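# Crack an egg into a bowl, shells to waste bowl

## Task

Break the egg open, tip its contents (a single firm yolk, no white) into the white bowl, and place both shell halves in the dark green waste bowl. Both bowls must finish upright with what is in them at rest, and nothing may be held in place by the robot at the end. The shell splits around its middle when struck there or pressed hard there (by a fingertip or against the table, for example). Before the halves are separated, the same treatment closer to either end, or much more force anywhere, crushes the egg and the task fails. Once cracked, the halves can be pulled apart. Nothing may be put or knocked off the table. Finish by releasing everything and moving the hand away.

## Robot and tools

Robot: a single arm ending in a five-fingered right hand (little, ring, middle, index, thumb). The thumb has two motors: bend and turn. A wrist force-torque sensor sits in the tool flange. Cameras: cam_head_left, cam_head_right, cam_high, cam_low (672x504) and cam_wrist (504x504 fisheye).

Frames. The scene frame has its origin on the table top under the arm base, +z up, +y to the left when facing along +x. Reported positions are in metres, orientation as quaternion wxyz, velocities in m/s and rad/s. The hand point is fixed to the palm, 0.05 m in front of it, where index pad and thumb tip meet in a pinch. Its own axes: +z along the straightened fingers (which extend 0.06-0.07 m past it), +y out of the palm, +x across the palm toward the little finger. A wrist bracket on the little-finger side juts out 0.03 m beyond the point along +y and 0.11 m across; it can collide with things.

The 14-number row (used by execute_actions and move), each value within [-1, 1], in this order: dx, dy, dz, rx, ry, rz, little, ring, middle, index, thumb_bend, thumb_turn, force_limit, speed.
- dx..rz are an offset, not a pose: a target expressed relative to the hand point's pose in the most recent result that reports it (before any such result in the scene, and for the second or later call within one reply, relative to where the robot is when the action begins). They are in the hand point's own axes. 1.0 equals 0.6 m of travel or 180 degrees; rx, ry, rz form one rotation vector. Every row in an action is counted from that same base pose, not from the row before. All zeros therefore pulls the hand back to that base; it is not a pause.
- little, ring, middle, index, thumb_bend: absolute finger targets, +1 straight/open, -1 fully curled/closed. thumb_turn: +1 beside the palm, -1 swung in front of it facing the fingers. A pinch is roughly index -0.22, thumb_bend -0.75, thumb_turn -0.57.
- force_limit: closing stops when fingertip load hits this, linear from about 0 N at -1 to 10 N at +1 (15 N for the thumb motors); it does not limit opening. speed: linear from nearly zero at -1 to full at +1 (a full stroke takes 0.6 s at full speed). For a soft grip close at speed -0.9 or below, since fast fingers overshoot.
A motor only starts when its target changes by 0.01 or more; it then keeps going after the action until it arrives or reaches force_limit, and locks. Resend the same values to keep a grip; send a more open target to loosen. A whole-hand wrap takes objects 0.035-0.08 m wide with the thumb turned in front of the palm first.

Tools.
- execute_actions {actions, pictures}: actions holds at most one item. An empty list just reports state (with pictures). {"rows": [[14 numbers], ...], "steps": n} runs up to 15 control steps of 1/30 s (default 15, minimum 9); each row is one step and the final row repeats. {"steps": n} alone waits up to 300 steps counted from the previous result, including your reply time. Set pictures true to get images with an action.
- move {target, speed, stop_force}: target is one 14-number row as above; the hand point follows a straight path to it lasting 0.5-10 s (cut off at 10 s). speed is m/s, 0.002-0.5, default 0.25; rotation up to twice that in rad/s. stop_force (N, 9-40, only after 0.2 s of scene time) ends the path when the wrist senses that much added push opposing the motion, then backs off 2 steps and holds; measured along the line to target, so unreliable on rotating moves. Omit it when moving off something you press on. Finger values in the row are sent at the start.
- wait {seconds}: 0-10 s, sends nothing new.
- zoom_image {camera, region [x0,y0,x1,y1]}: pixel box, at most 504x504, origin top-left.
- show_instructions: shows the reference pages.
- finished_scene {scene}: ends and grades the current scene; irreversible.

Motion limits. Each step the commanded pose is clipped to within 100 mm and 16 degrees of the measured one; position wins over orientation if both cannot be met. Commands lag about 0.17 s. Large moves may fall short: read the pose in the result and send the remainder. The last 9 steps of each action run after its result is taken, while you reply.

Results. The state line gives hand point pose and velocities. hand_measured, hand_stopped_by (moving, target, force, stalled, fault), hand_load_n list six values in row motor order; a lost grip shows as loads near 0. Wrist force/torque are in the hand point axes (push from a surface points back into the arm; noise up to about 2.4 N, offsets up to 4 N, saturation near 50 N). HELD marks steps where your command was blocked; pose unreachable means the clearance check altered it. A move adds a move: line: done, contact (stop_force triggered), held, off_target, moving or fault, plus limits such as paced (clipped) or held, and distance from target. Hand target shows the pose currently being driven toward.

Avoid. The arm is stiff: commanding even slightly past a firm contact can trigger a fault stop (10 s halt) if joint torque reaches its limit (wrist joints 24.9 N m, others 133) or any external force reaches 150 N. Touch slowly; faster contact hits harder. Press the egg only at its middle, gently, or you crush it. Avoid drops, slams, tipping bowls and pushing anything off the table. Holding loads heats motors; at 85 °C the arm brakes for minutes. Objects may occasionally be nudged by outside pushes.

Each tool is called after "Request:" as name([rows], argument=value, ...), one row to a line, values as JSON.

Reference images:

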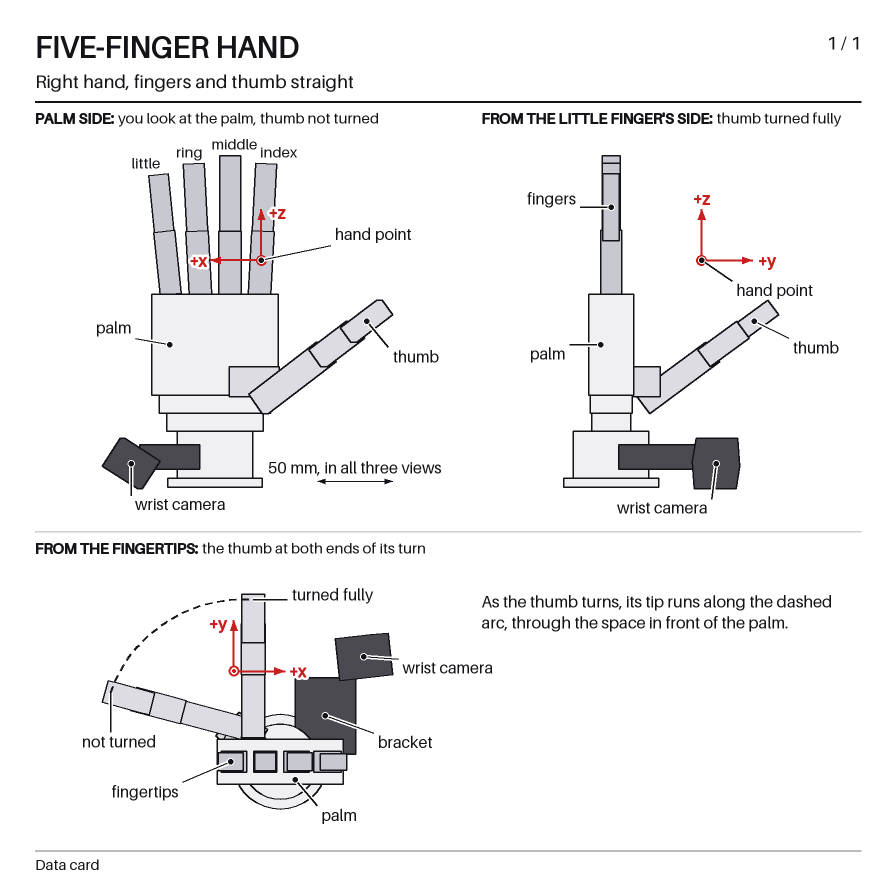

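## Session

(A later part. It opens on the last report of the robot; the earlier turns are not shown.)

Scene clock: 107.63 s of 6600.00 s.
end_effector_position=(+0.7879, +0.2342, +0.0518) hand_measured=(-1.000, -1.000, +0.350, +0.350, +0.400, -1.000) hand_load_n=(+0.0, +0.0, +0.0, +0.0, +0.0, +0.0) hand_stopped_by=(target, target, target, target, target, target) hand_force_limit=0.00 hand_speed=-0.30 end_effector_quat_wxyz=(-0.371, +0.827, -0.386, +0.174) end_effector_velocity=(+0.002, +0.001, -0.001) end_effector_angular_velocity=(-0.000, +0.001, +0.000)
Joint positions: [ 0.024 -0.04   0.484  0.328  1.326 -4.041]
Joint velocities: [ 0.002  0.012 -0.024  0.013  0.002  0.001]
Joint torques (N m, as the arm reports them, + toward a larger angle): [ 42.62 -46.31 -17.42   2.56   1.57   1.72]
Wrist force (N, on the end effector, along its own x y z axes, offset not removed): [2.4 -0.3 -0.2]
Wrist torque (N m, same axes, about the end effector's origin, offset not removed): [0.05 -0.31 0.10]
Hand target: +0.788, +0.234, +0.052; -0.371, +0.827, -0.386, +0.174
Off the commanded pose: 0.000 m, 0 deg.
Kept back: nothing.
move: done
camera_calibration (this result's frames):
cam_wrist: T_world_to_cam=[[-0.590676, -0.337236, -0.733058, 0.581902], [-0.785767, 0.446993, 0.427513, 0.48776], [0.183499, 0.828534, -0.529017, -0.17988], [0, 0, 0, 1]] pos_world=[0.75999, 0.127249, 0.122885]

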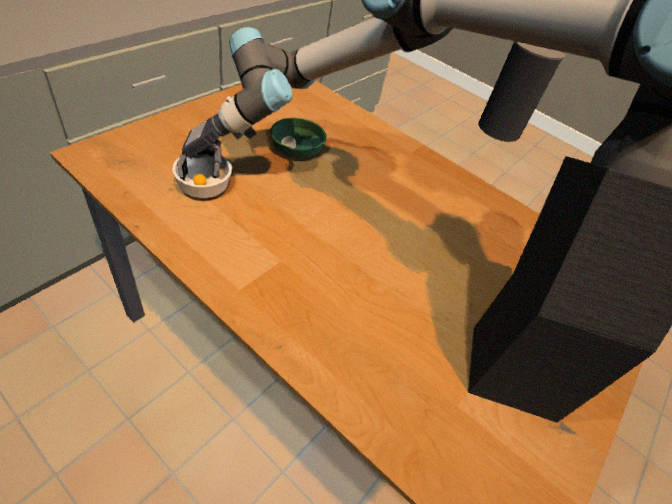

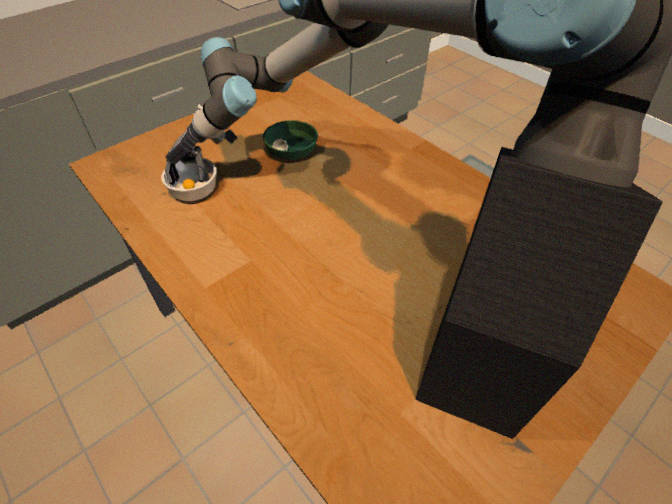

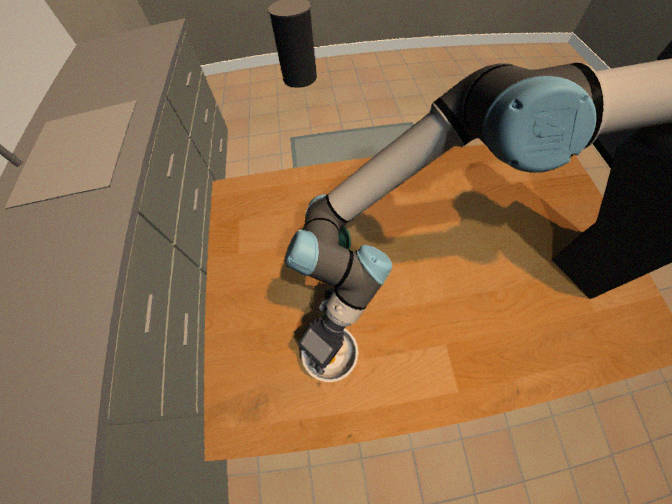

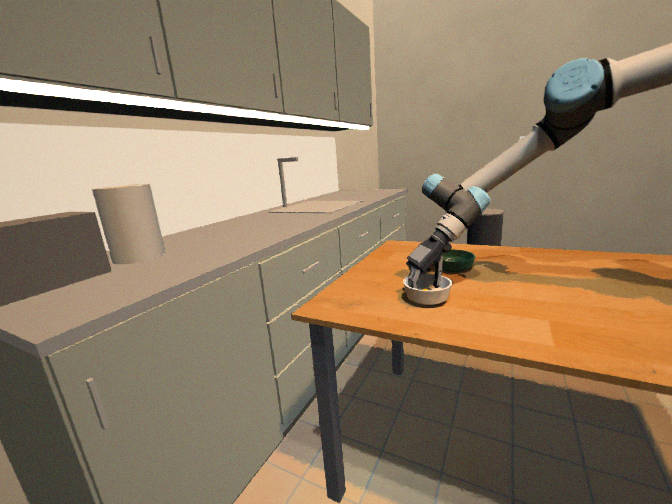

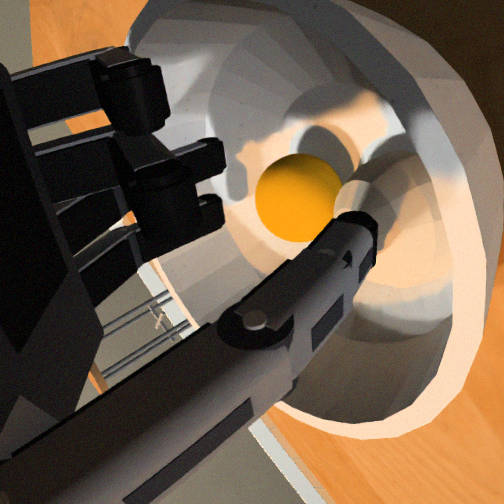

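Request:
move(target=[0,0.02,-0.0225,0,0,0,-1,-1,0.5,0.5,0.4,-1,0,-0.7], speed=0.03)

Request:
move(target=[0,0.011,0.019,0,0,0,-1,-1,0.5,0.5,0.4,-1,0,-0.7], speed=0.008, stop_force=9)

Request:
move(target=[0,-0.011,0.0125,0,0,0,-1,-1,0.5,0.5,-0.1,-1,0,-0.8], speed=0.01, stop_force=15)

Scene clock: 109.00 s of 6600.00 s.
end_effector_position=(+0.7743, +0.2228, +0.0518) hand_measured=(-1.000, -1.000, +0.500, +0.500, +0.400, -1.000) hand_load_n=(+0.0, +0.0, +0.0, +0.0, +0.0, +0.0) hand_stopped_by=(target, target, target, target, target, target) hand_force_limit=0.00 hand_speed=-0.70 end_effector_quat_wxyz=(-0.371, +0.827, -0.386, +0.174) end_effector_velocity=(-0.001, -0.002, +0.000) end_effector_angular_velocity=(-0.001, -0.002, -0.002)
Joint positions: [ 0.007 -0.103  0.617  0.261  1.314 -4.054]
Joint velocities: [-0.003 -0.011  0.022 -0.014 -0.001 -0.002]
Joint torques (N m, as the arm reports them, + toward a larger angle): [ 15.27 -59.26  -4.35   0.37  -3.08  -1.3 ]
Wrist force (N, on the end effector, along its own x y z axes, offset not removed): [2.1 -2.0 -2.9]
Wrist torque (N m, same axes, about the end effector's origin, offset not removed): [-0.19 -0.08 -0.01]
Hand target: +0.774, +0.223, +0.052; -0.371, +0.827, -0.386, +0.174
Off the commanded pose: 0.000 m, 0 deg.
Kept back: nothing.
move: done
camera_calibration (this result's frames):
cam_wrist: T_world_to_cam=[[-0.59081, -0.33735, -0.732897, 0.570126], [-0.78573, 0.446874, 0.427706, 0.482166], [0.183226, 0.828552, -0.529083, -0.16771], [0, 0, 0, 1]] pos_world=[0.746417, 0.115821, 0.122886]

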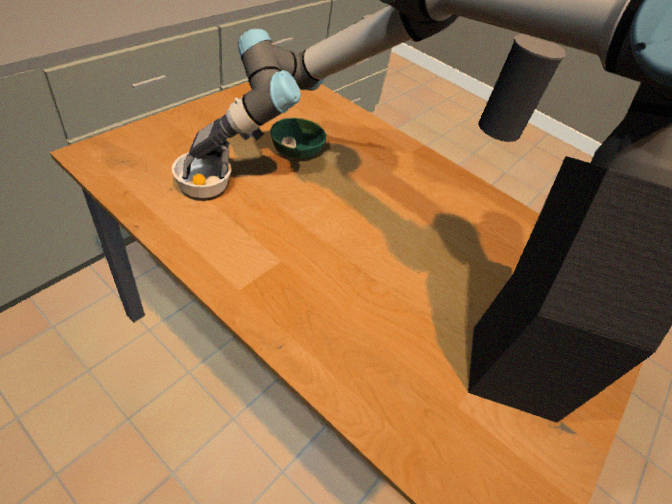

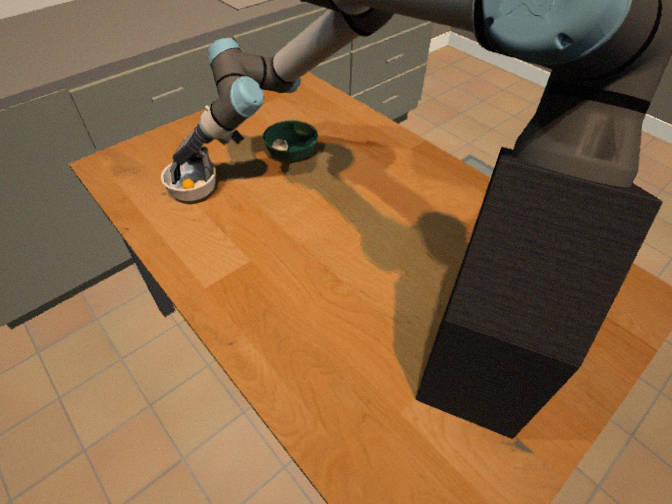

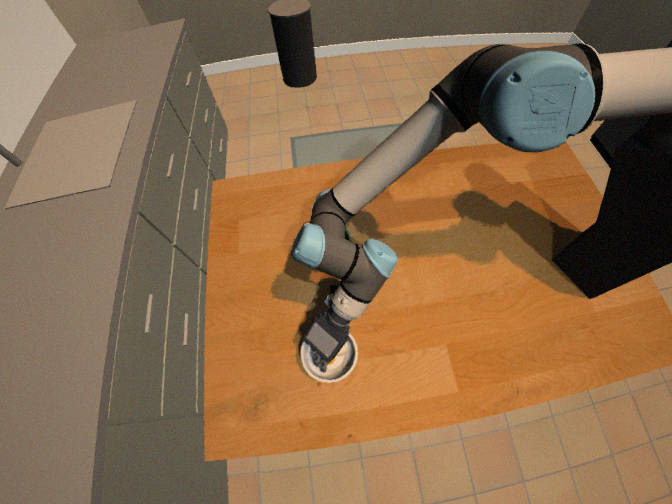

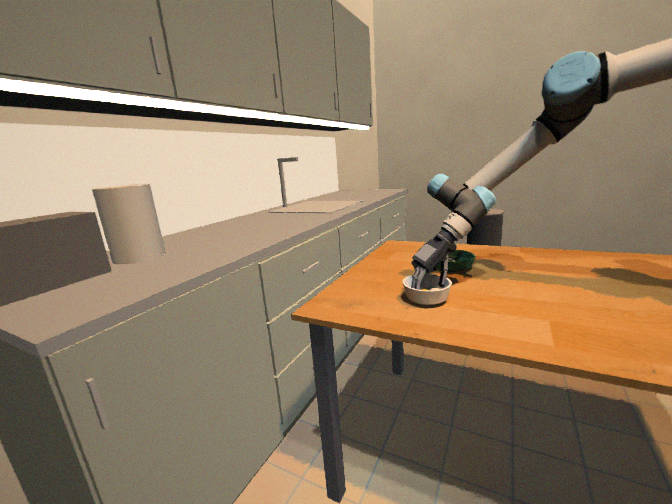

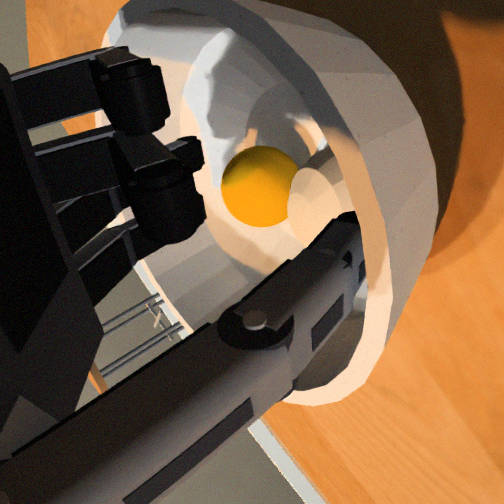

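Scene clock: 110.87 s of 6600.00 s.
end_effector_position=(+0.7775, +0.2254, +0.0395) hand_measured=(-1.000, -1.000, +0.500, +0.500, +0.400, -1.000) hand_load_n=(+0.0, +0.0, +1.5, +0.0, +0.0, +0.0) hand_stopped_by=(target, target, target, target, target, target) hand_force_limit=0.00 hand_speed=-0.70 end_effector_quat_wxyz=(-0.371, +0.827, -0.386, +0.174) end_effector_velocity=(+0.001, +0.000, -0.001) end_effector_angular_velocity=(+0.000, -0.000, +0.000)
Joint positions: [ 0.004 -0.059  0.552  0.282  1.311 -4.056]
Joint velocities: [-0.     0.006 -0.011  0.005 -0.    -0.   ]
Joint torques (N m, as the arm reports them, + toward a larger angle): [ 13.66 -38.38 -14.37   2.95  -2.25  -1.21]
Wrist force (N, on the end effector, along its own x y z axes, offset not removed): [1.7 -2.1 -6.4]
Wrist torque (N m, same axes, about the end effector's origin, offset not removed): [0.77 -0.07 0.10]
Hand target: +0.777, +0.225, +0.039; -0.371, +0.827, -0.386, +0.174
Off the commanded pose: 0.000 m, 0 deg.
Kept back: nothing.
move: done
camera_calibration (this result's frames):
cam_wrist: T_world_to_cam=[[-0.590748, -0.337335, -0.732954, 0.563786], [-0.785758, 0.446904, 0.427623, 0.488725], [0.183308, 0.828542, -0.529071, -0.177029], [0, 0, 0, 1]] pos_world=[0.749525, 0.118447, 0.110578]

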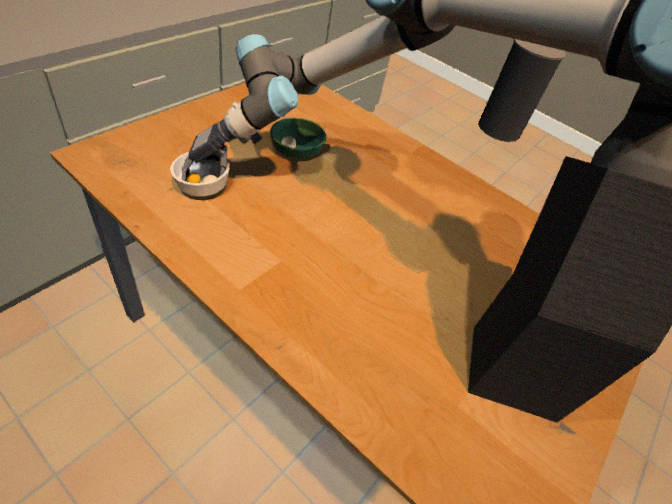

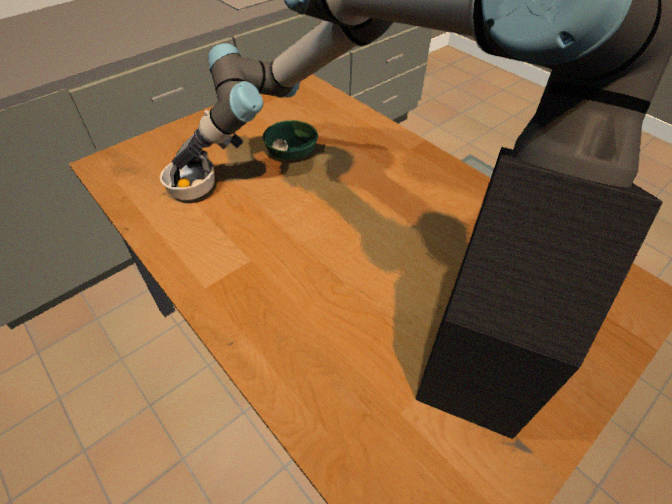

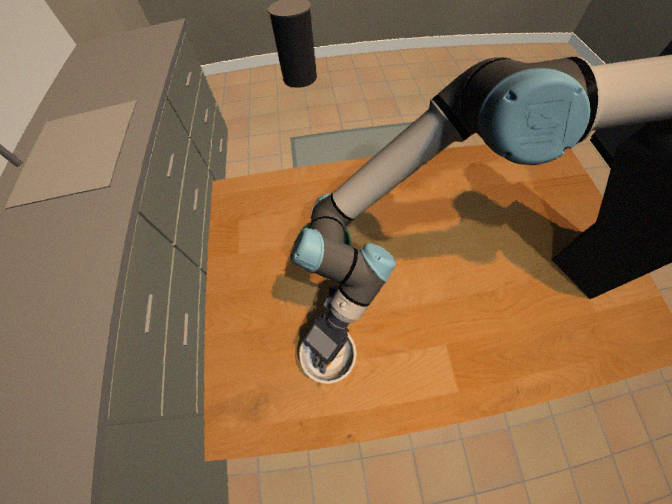

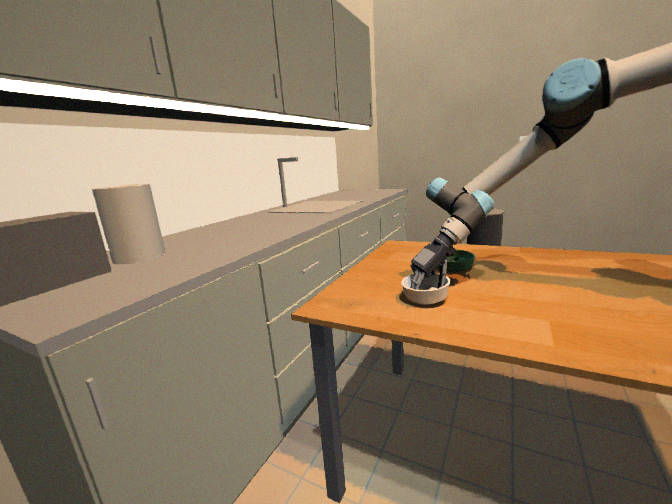

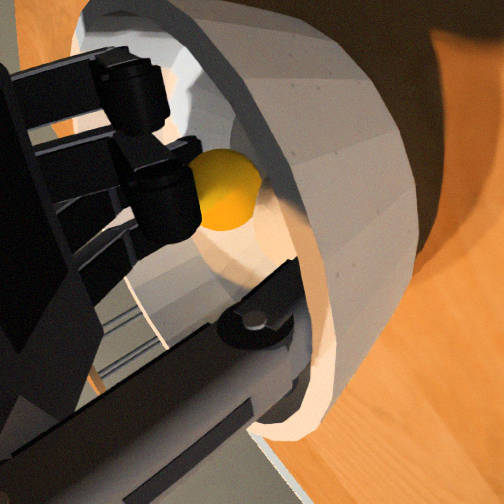

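Scene clock: 113.50 s of 6600.00 s.
end_effector_position=(+0.7851, +0.2318, +0.0395) hand_measured=(-1.000, -1.000, +0.500, +0.500, -0.100, -1.000) hand_load_n=(+0.0, +0.0, +0.0, +0.0, +0.0, +0.0) hand_stopped_by=(target, target, target, target, target, target) hand_force_limit=0.00 hand_speed=-0.80 end_effector_quat_wxyz=(-0.371, +0.827, -0.386, +0.174) end_effector_velocity=(-0.000, +0.000, -0.000) end_effector_angular_velocity=(+0.001, +0.001, +0.001)
Joint positions: [ 0.014 -0.021  0.471  0.323  1.318 -4.049]
Joint velocities: [-0.     0.     0.     0.001 -0.001  0.   ]
Joint torques (N m, as the arm reports them, + toward a larger angle): [ 41.   -40.7  -15.04   2.69   2.13   1.76]
Wrist force (N, on the end effector, along its own x y z axes, offset not removed): [2.0 -3.4 -6.9]
Wrist torque (N m, same axes, about the end effector's origin, offset not removed): [0.63 -0.16 -0.18]
Hand target: +0.785, +0.232, +0.039; -0.371, +0.827, -0.386, +0.174
Off the commanded pose: 0.000 m, 0 deg.
Kept back: nothing.
move: done
camera_calibration (this result's frames):
cam_wrist: T_world_to_cam=[[-0.590745, -0.337323, -0.732962, 0.570431], [-0.785757, 0.446906, 0.427622, 0.491888], [0.183319, 0.828546, -0.529062, -0.183786], [0, 0, 0, 1]] pos_world=[0.757176, 0.124867, 0.110528]

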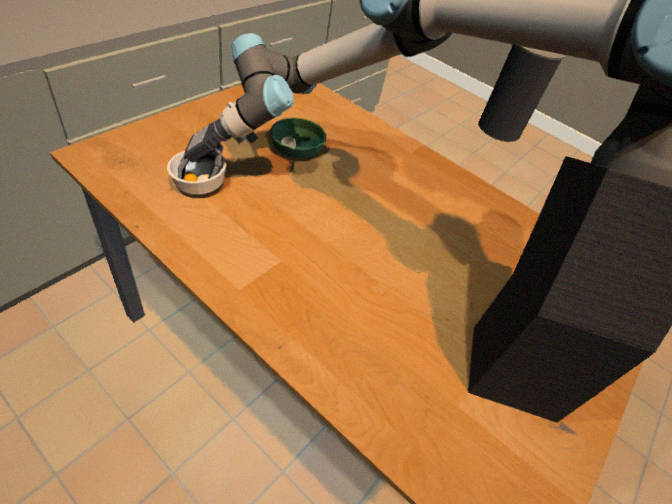

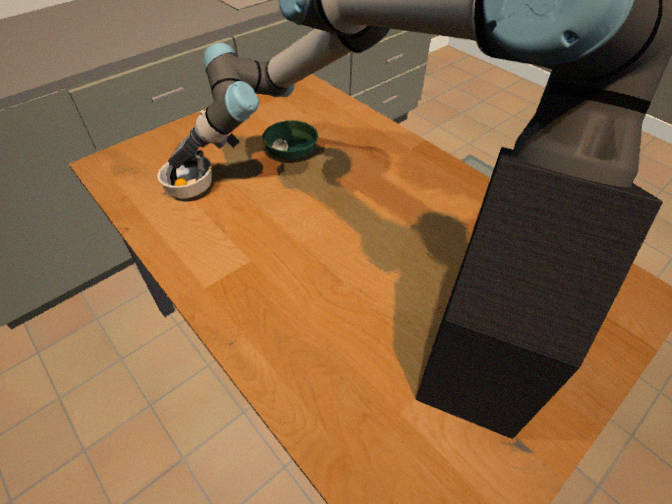

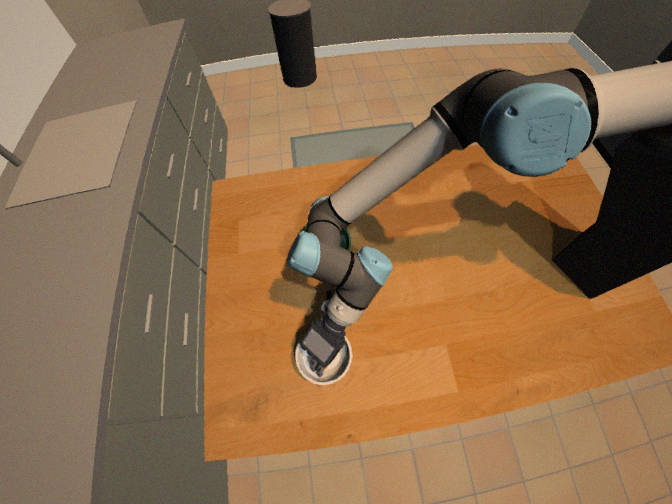

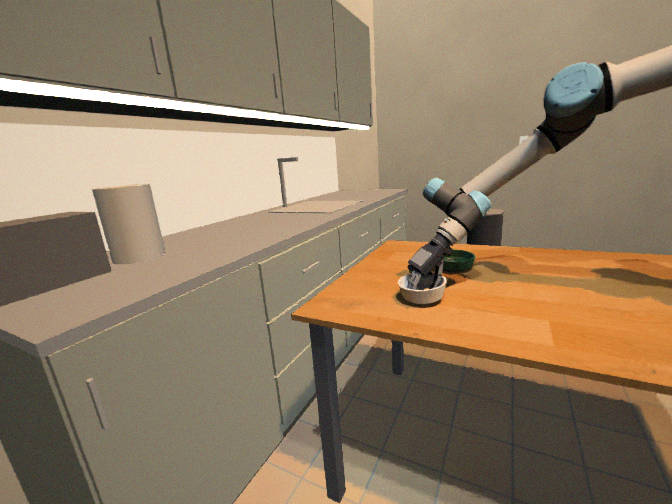

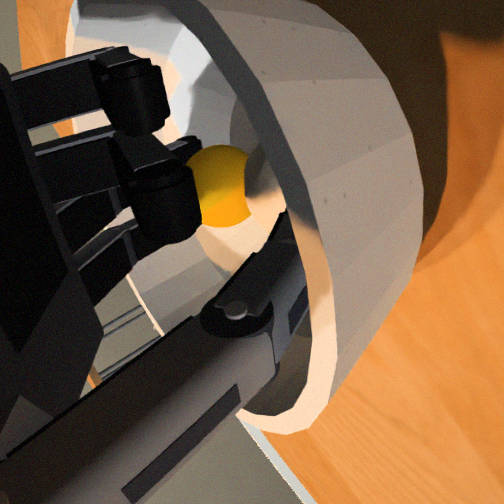

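Request:
move(target=[0,-0.07,-0.075,0,0,0,-1,-1,0.4,0.4,0.2,-1,0,-0.8], speed=0.03)

Scene clock: 116.10 s of 6600.00 s.
end_effector_position=(+0.7808, +0.2281, +0.1005) hand_measured=(-1.000, -1.000, +0.400, +0.400, +0.200, -1.000) hand_load_n=(+0.0, +0.0, +0.0, +0.0, +0.0, +0.0) hand_stopped_by=(target, target, target, target, target, target) hand_force_limit=0.00 hand_speed=-0.80 end_effector_quat_wxyz=(-0.371, +0.827, -0.386, +0.174) end_effector_velocity=(-0.001, +0.000, +0.003) end_effector_angular_velocity=(+0.001, +0.000, +0.001)
Joint positions: [ 0.044 -0.186  0.679  0.275  1.34  -4.028]
Joint velocities: [ 0.001 -0.007  0.009 -0.001 -0.     0.001]
Joint torques (N m, as the arm reports them, + toward a larger angle): [ 41.32 -61.17  -4.11   0.16   1.37   1.94]
Wrist force (N, on the end effector, along its own x y z axes, offset not removed): [1.9 2.7 -0.5]
Wrist torque (N m, same axes, about the end effector's origin, offset not removed): [0.63 -0.34 0.25]
Hand target: +0.781, +0.228, +0.101; -0.371, +0.827, -0.386, +0.174
Off the commanded pose: 0.000 m, 0 deg.
Kept back: nothing.
move: done
camera_calibration (this result's frames):
cam_wrist: T_world_to_cam=[[-0.590763, -0.337305, -0.732956, 0.611377], [-0.785749, 0.446887, 0.427657, 0.464063], [0.183298, 0.828564, -0.529041, -0.147663], [0, 0, 0, 1]] pos_world=[0.752882, 0.121185, 0.171532]

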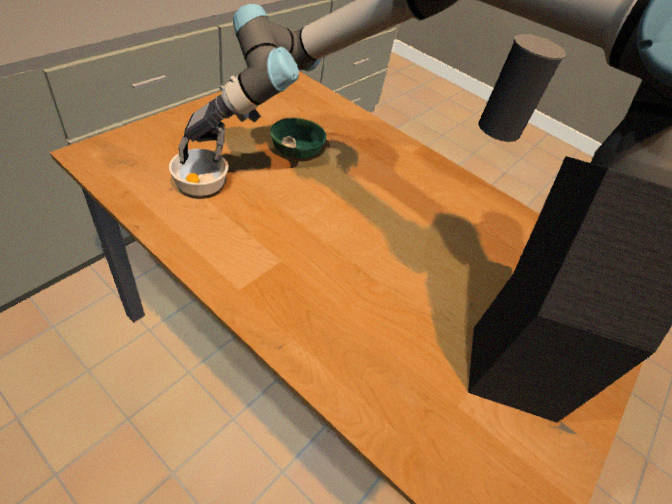

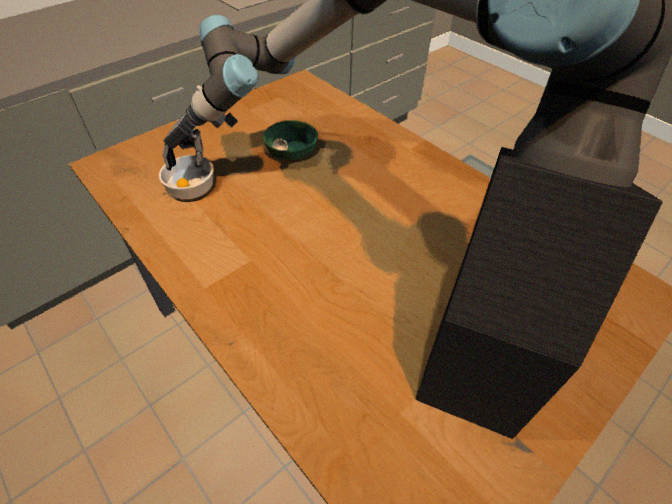

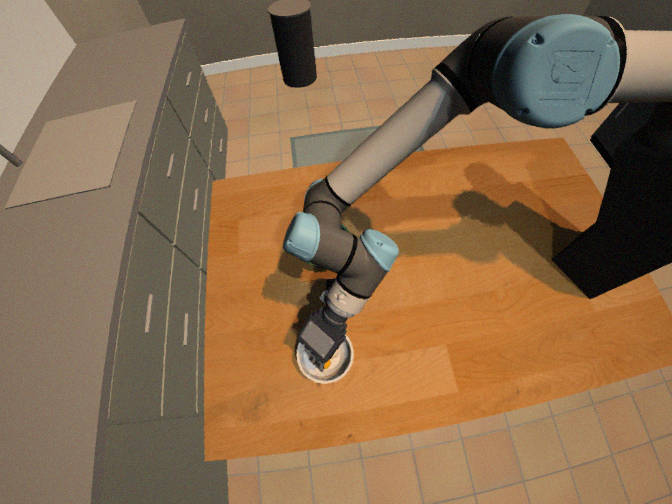

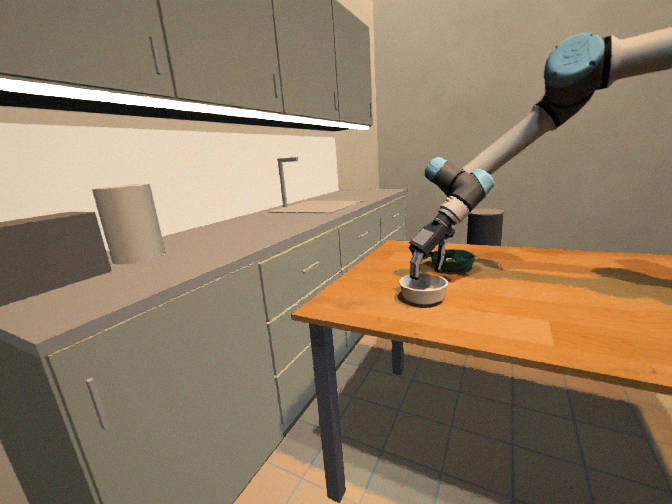

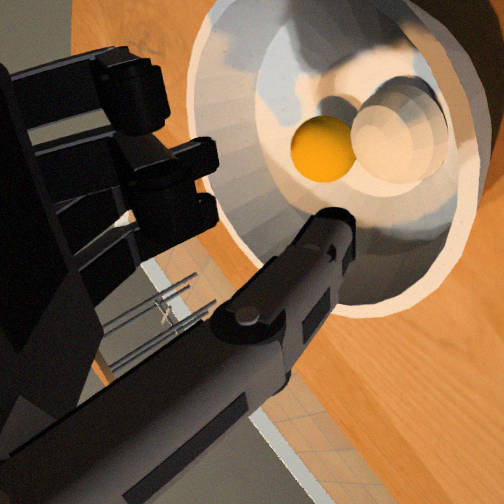

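Request:
move(target=[0.015,0.006,-0.006,0,0.249,0.221,-1,-1,-1,0.35,0.3,-0.72,0,0], speed=0.3)

Request:
move(target=[0,0.05,0.044,0,0.092,-0.104,-1,-1,-1,0.35,0.3,-0.72,0,0], speed=0.1)

Scene clock: 119.00 s of 6600.00 s.
end_effector_position=(+0.7825, +0.2179, +0.1004) hand_measured=(-1.000, -1.000, -1.000, +0.350, +0.300, -0.720) hand_load_n=(+0.0, +0.0, +0.0, +0.0, +0.0, +0.0) hand_stopped_by=(target, target, target, target, target, target) hand_force_limit=0.00 hand_speed=0.00 end_effector_quat_wxyz=(+0.235, -0.523, +0.747, -0.336) end_effector_velocity=(+0.000, +0.000, -0.000) end_effector_angular_velocity=(-0.000, +0.003, -0.010)
Joint positions: [ 0.212 -0.242  0.952 -0.294  2.158 -3.265]
Joint velocities: [ 0.003  0.004 -0.009  0.008  0.011  0.009]
Joint torques (N m, as the arm reports them, + toward a larger angle): [ 40.97 -43.   -16.62   1.89   2.19   2.  ]
Wrist force (N, on the end effector, along its own x y z axes, offset not removed): [3.6 3.1 1.0]
Wrist torque (N m, same axes, about the end effector's origin, offset not removed): [0.44 -0.35 0.30]
Hand target: +0.783, +0.218, +0.100; +0.235, -0.523, +0.747, -0.336
Off the commanded pose: 0.000 m, 0 deg.
Kept back: nothing.
move: done
camera_calibration (this result's frames):
cam_wrist: T_world_to_cam=[[-0.587096, 0.341586, -0.733919, 0.458175], [-0.00843943, 0.903981, 0.427489, -0.237886], [0.809473, 0.257171, -0.527841, -0.505125], [0, 0, 0, 1]] pos_world=[0.67587, 0.188441, 0.171331]

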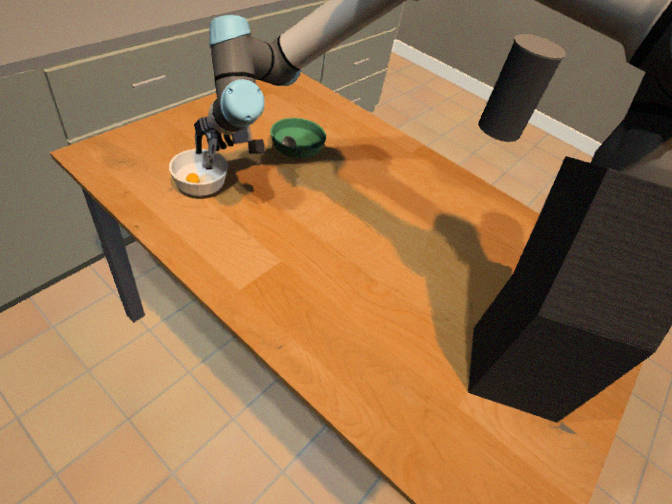

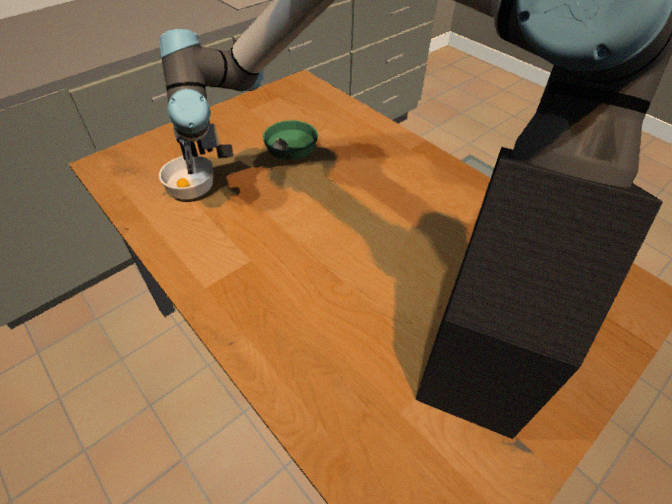

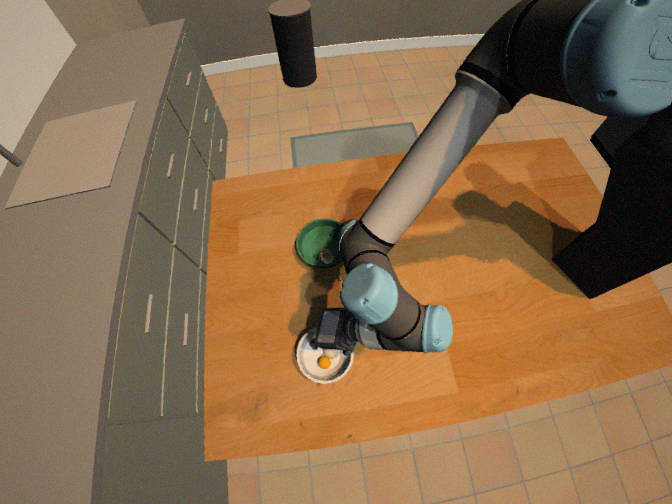

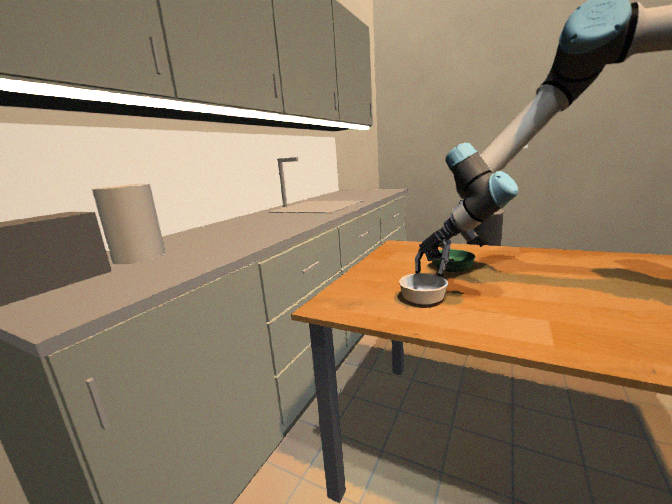

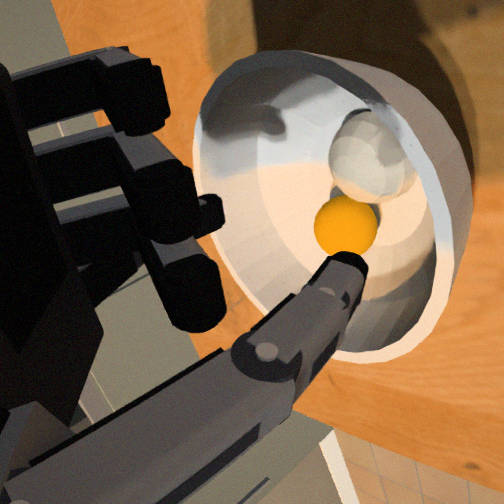

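Scene clock: 121.57 s of 6600.00 s.
end_effector_position=(+0.7820, +0.2181, +0.0606) hand_measured=(-1.000, -1.000, -1.000, +0.350, +0.300, -0.720) hand_load_n=(+0.0, +0.0, +0.0, +0.0, +0.0, +0.0) hand_stopped_by=(target, target, target, target, target, target) hand_force_limit=0.00 hand_speed=0.00 end_effector_quat_wxyz=(+0.069, -0.584, +0.678, -0.441) end_effector_velocity=(-0.000, -0.000, -0.002) end_effector_angular_velocity=(-0.013, +0.009, -0.002)
Joint positions: [ 0.288  0.052  0.482 -0.213  2.503 -3.638]
Joint velocities: [ 0.002  0.018 -0.034  0.015  0.013 -0.011]
Joint torques (N m, as the arm reports them, + toward a larger angle): [ 42.39 -44.88 -17.43   2.1    2.19  -1.6 ]
Wrist force (N, on the end effector, along its own x y z axes, offset not removed): [0.6 5.0 0.8]
Wrist torque (N m, same axes, about the end effector's origin, offset not removed): [0.70 -0.12 0.12]
Hand target: +0.782, +0.218, +0.060; +0.068, -0.584, +0.678, -0.441
Off the commanded pose: 0.000 m, 0 deg.
Kept back: nothing.
move: done
camera_calibration (this result's frames):
cam_wrist: T_world_to_cam=[[-0.696382, 0.0401906, -0.716545, 0.578771], [0.0255005, 0.999186, 0.0312609, -0.24425], [0.717218, 0.00349723, -0.69684, -0.388077], [0, 0, 0, 1]] pos_world=[0.68761, 0.222147, 0.151923]

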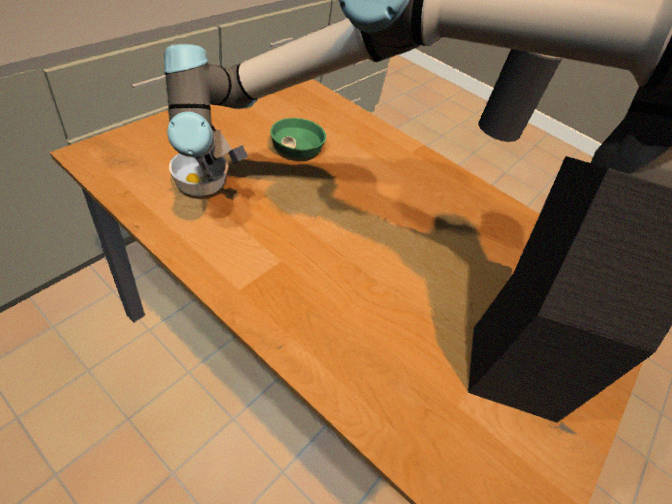

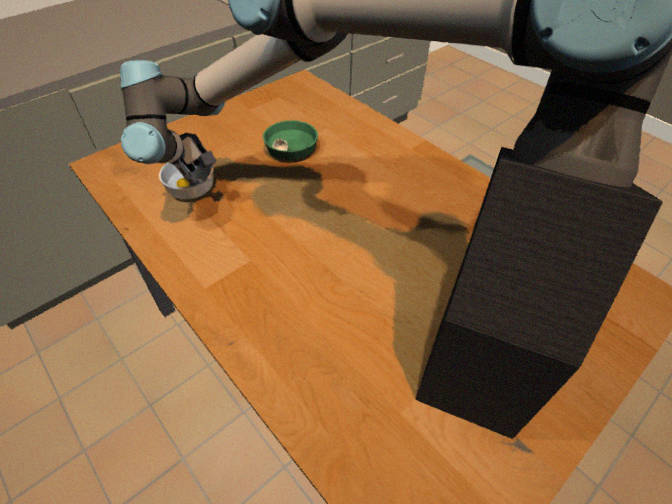

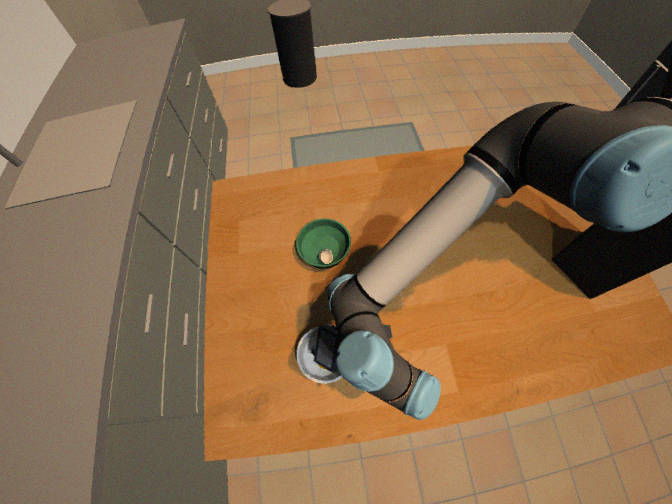

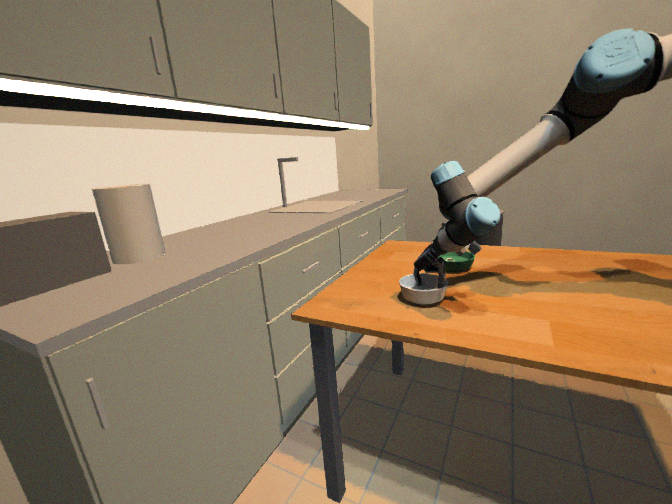

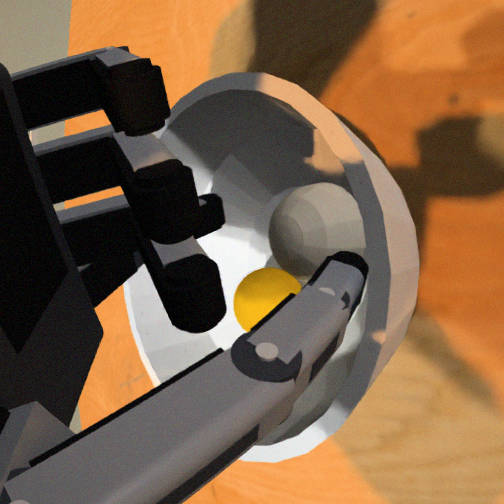

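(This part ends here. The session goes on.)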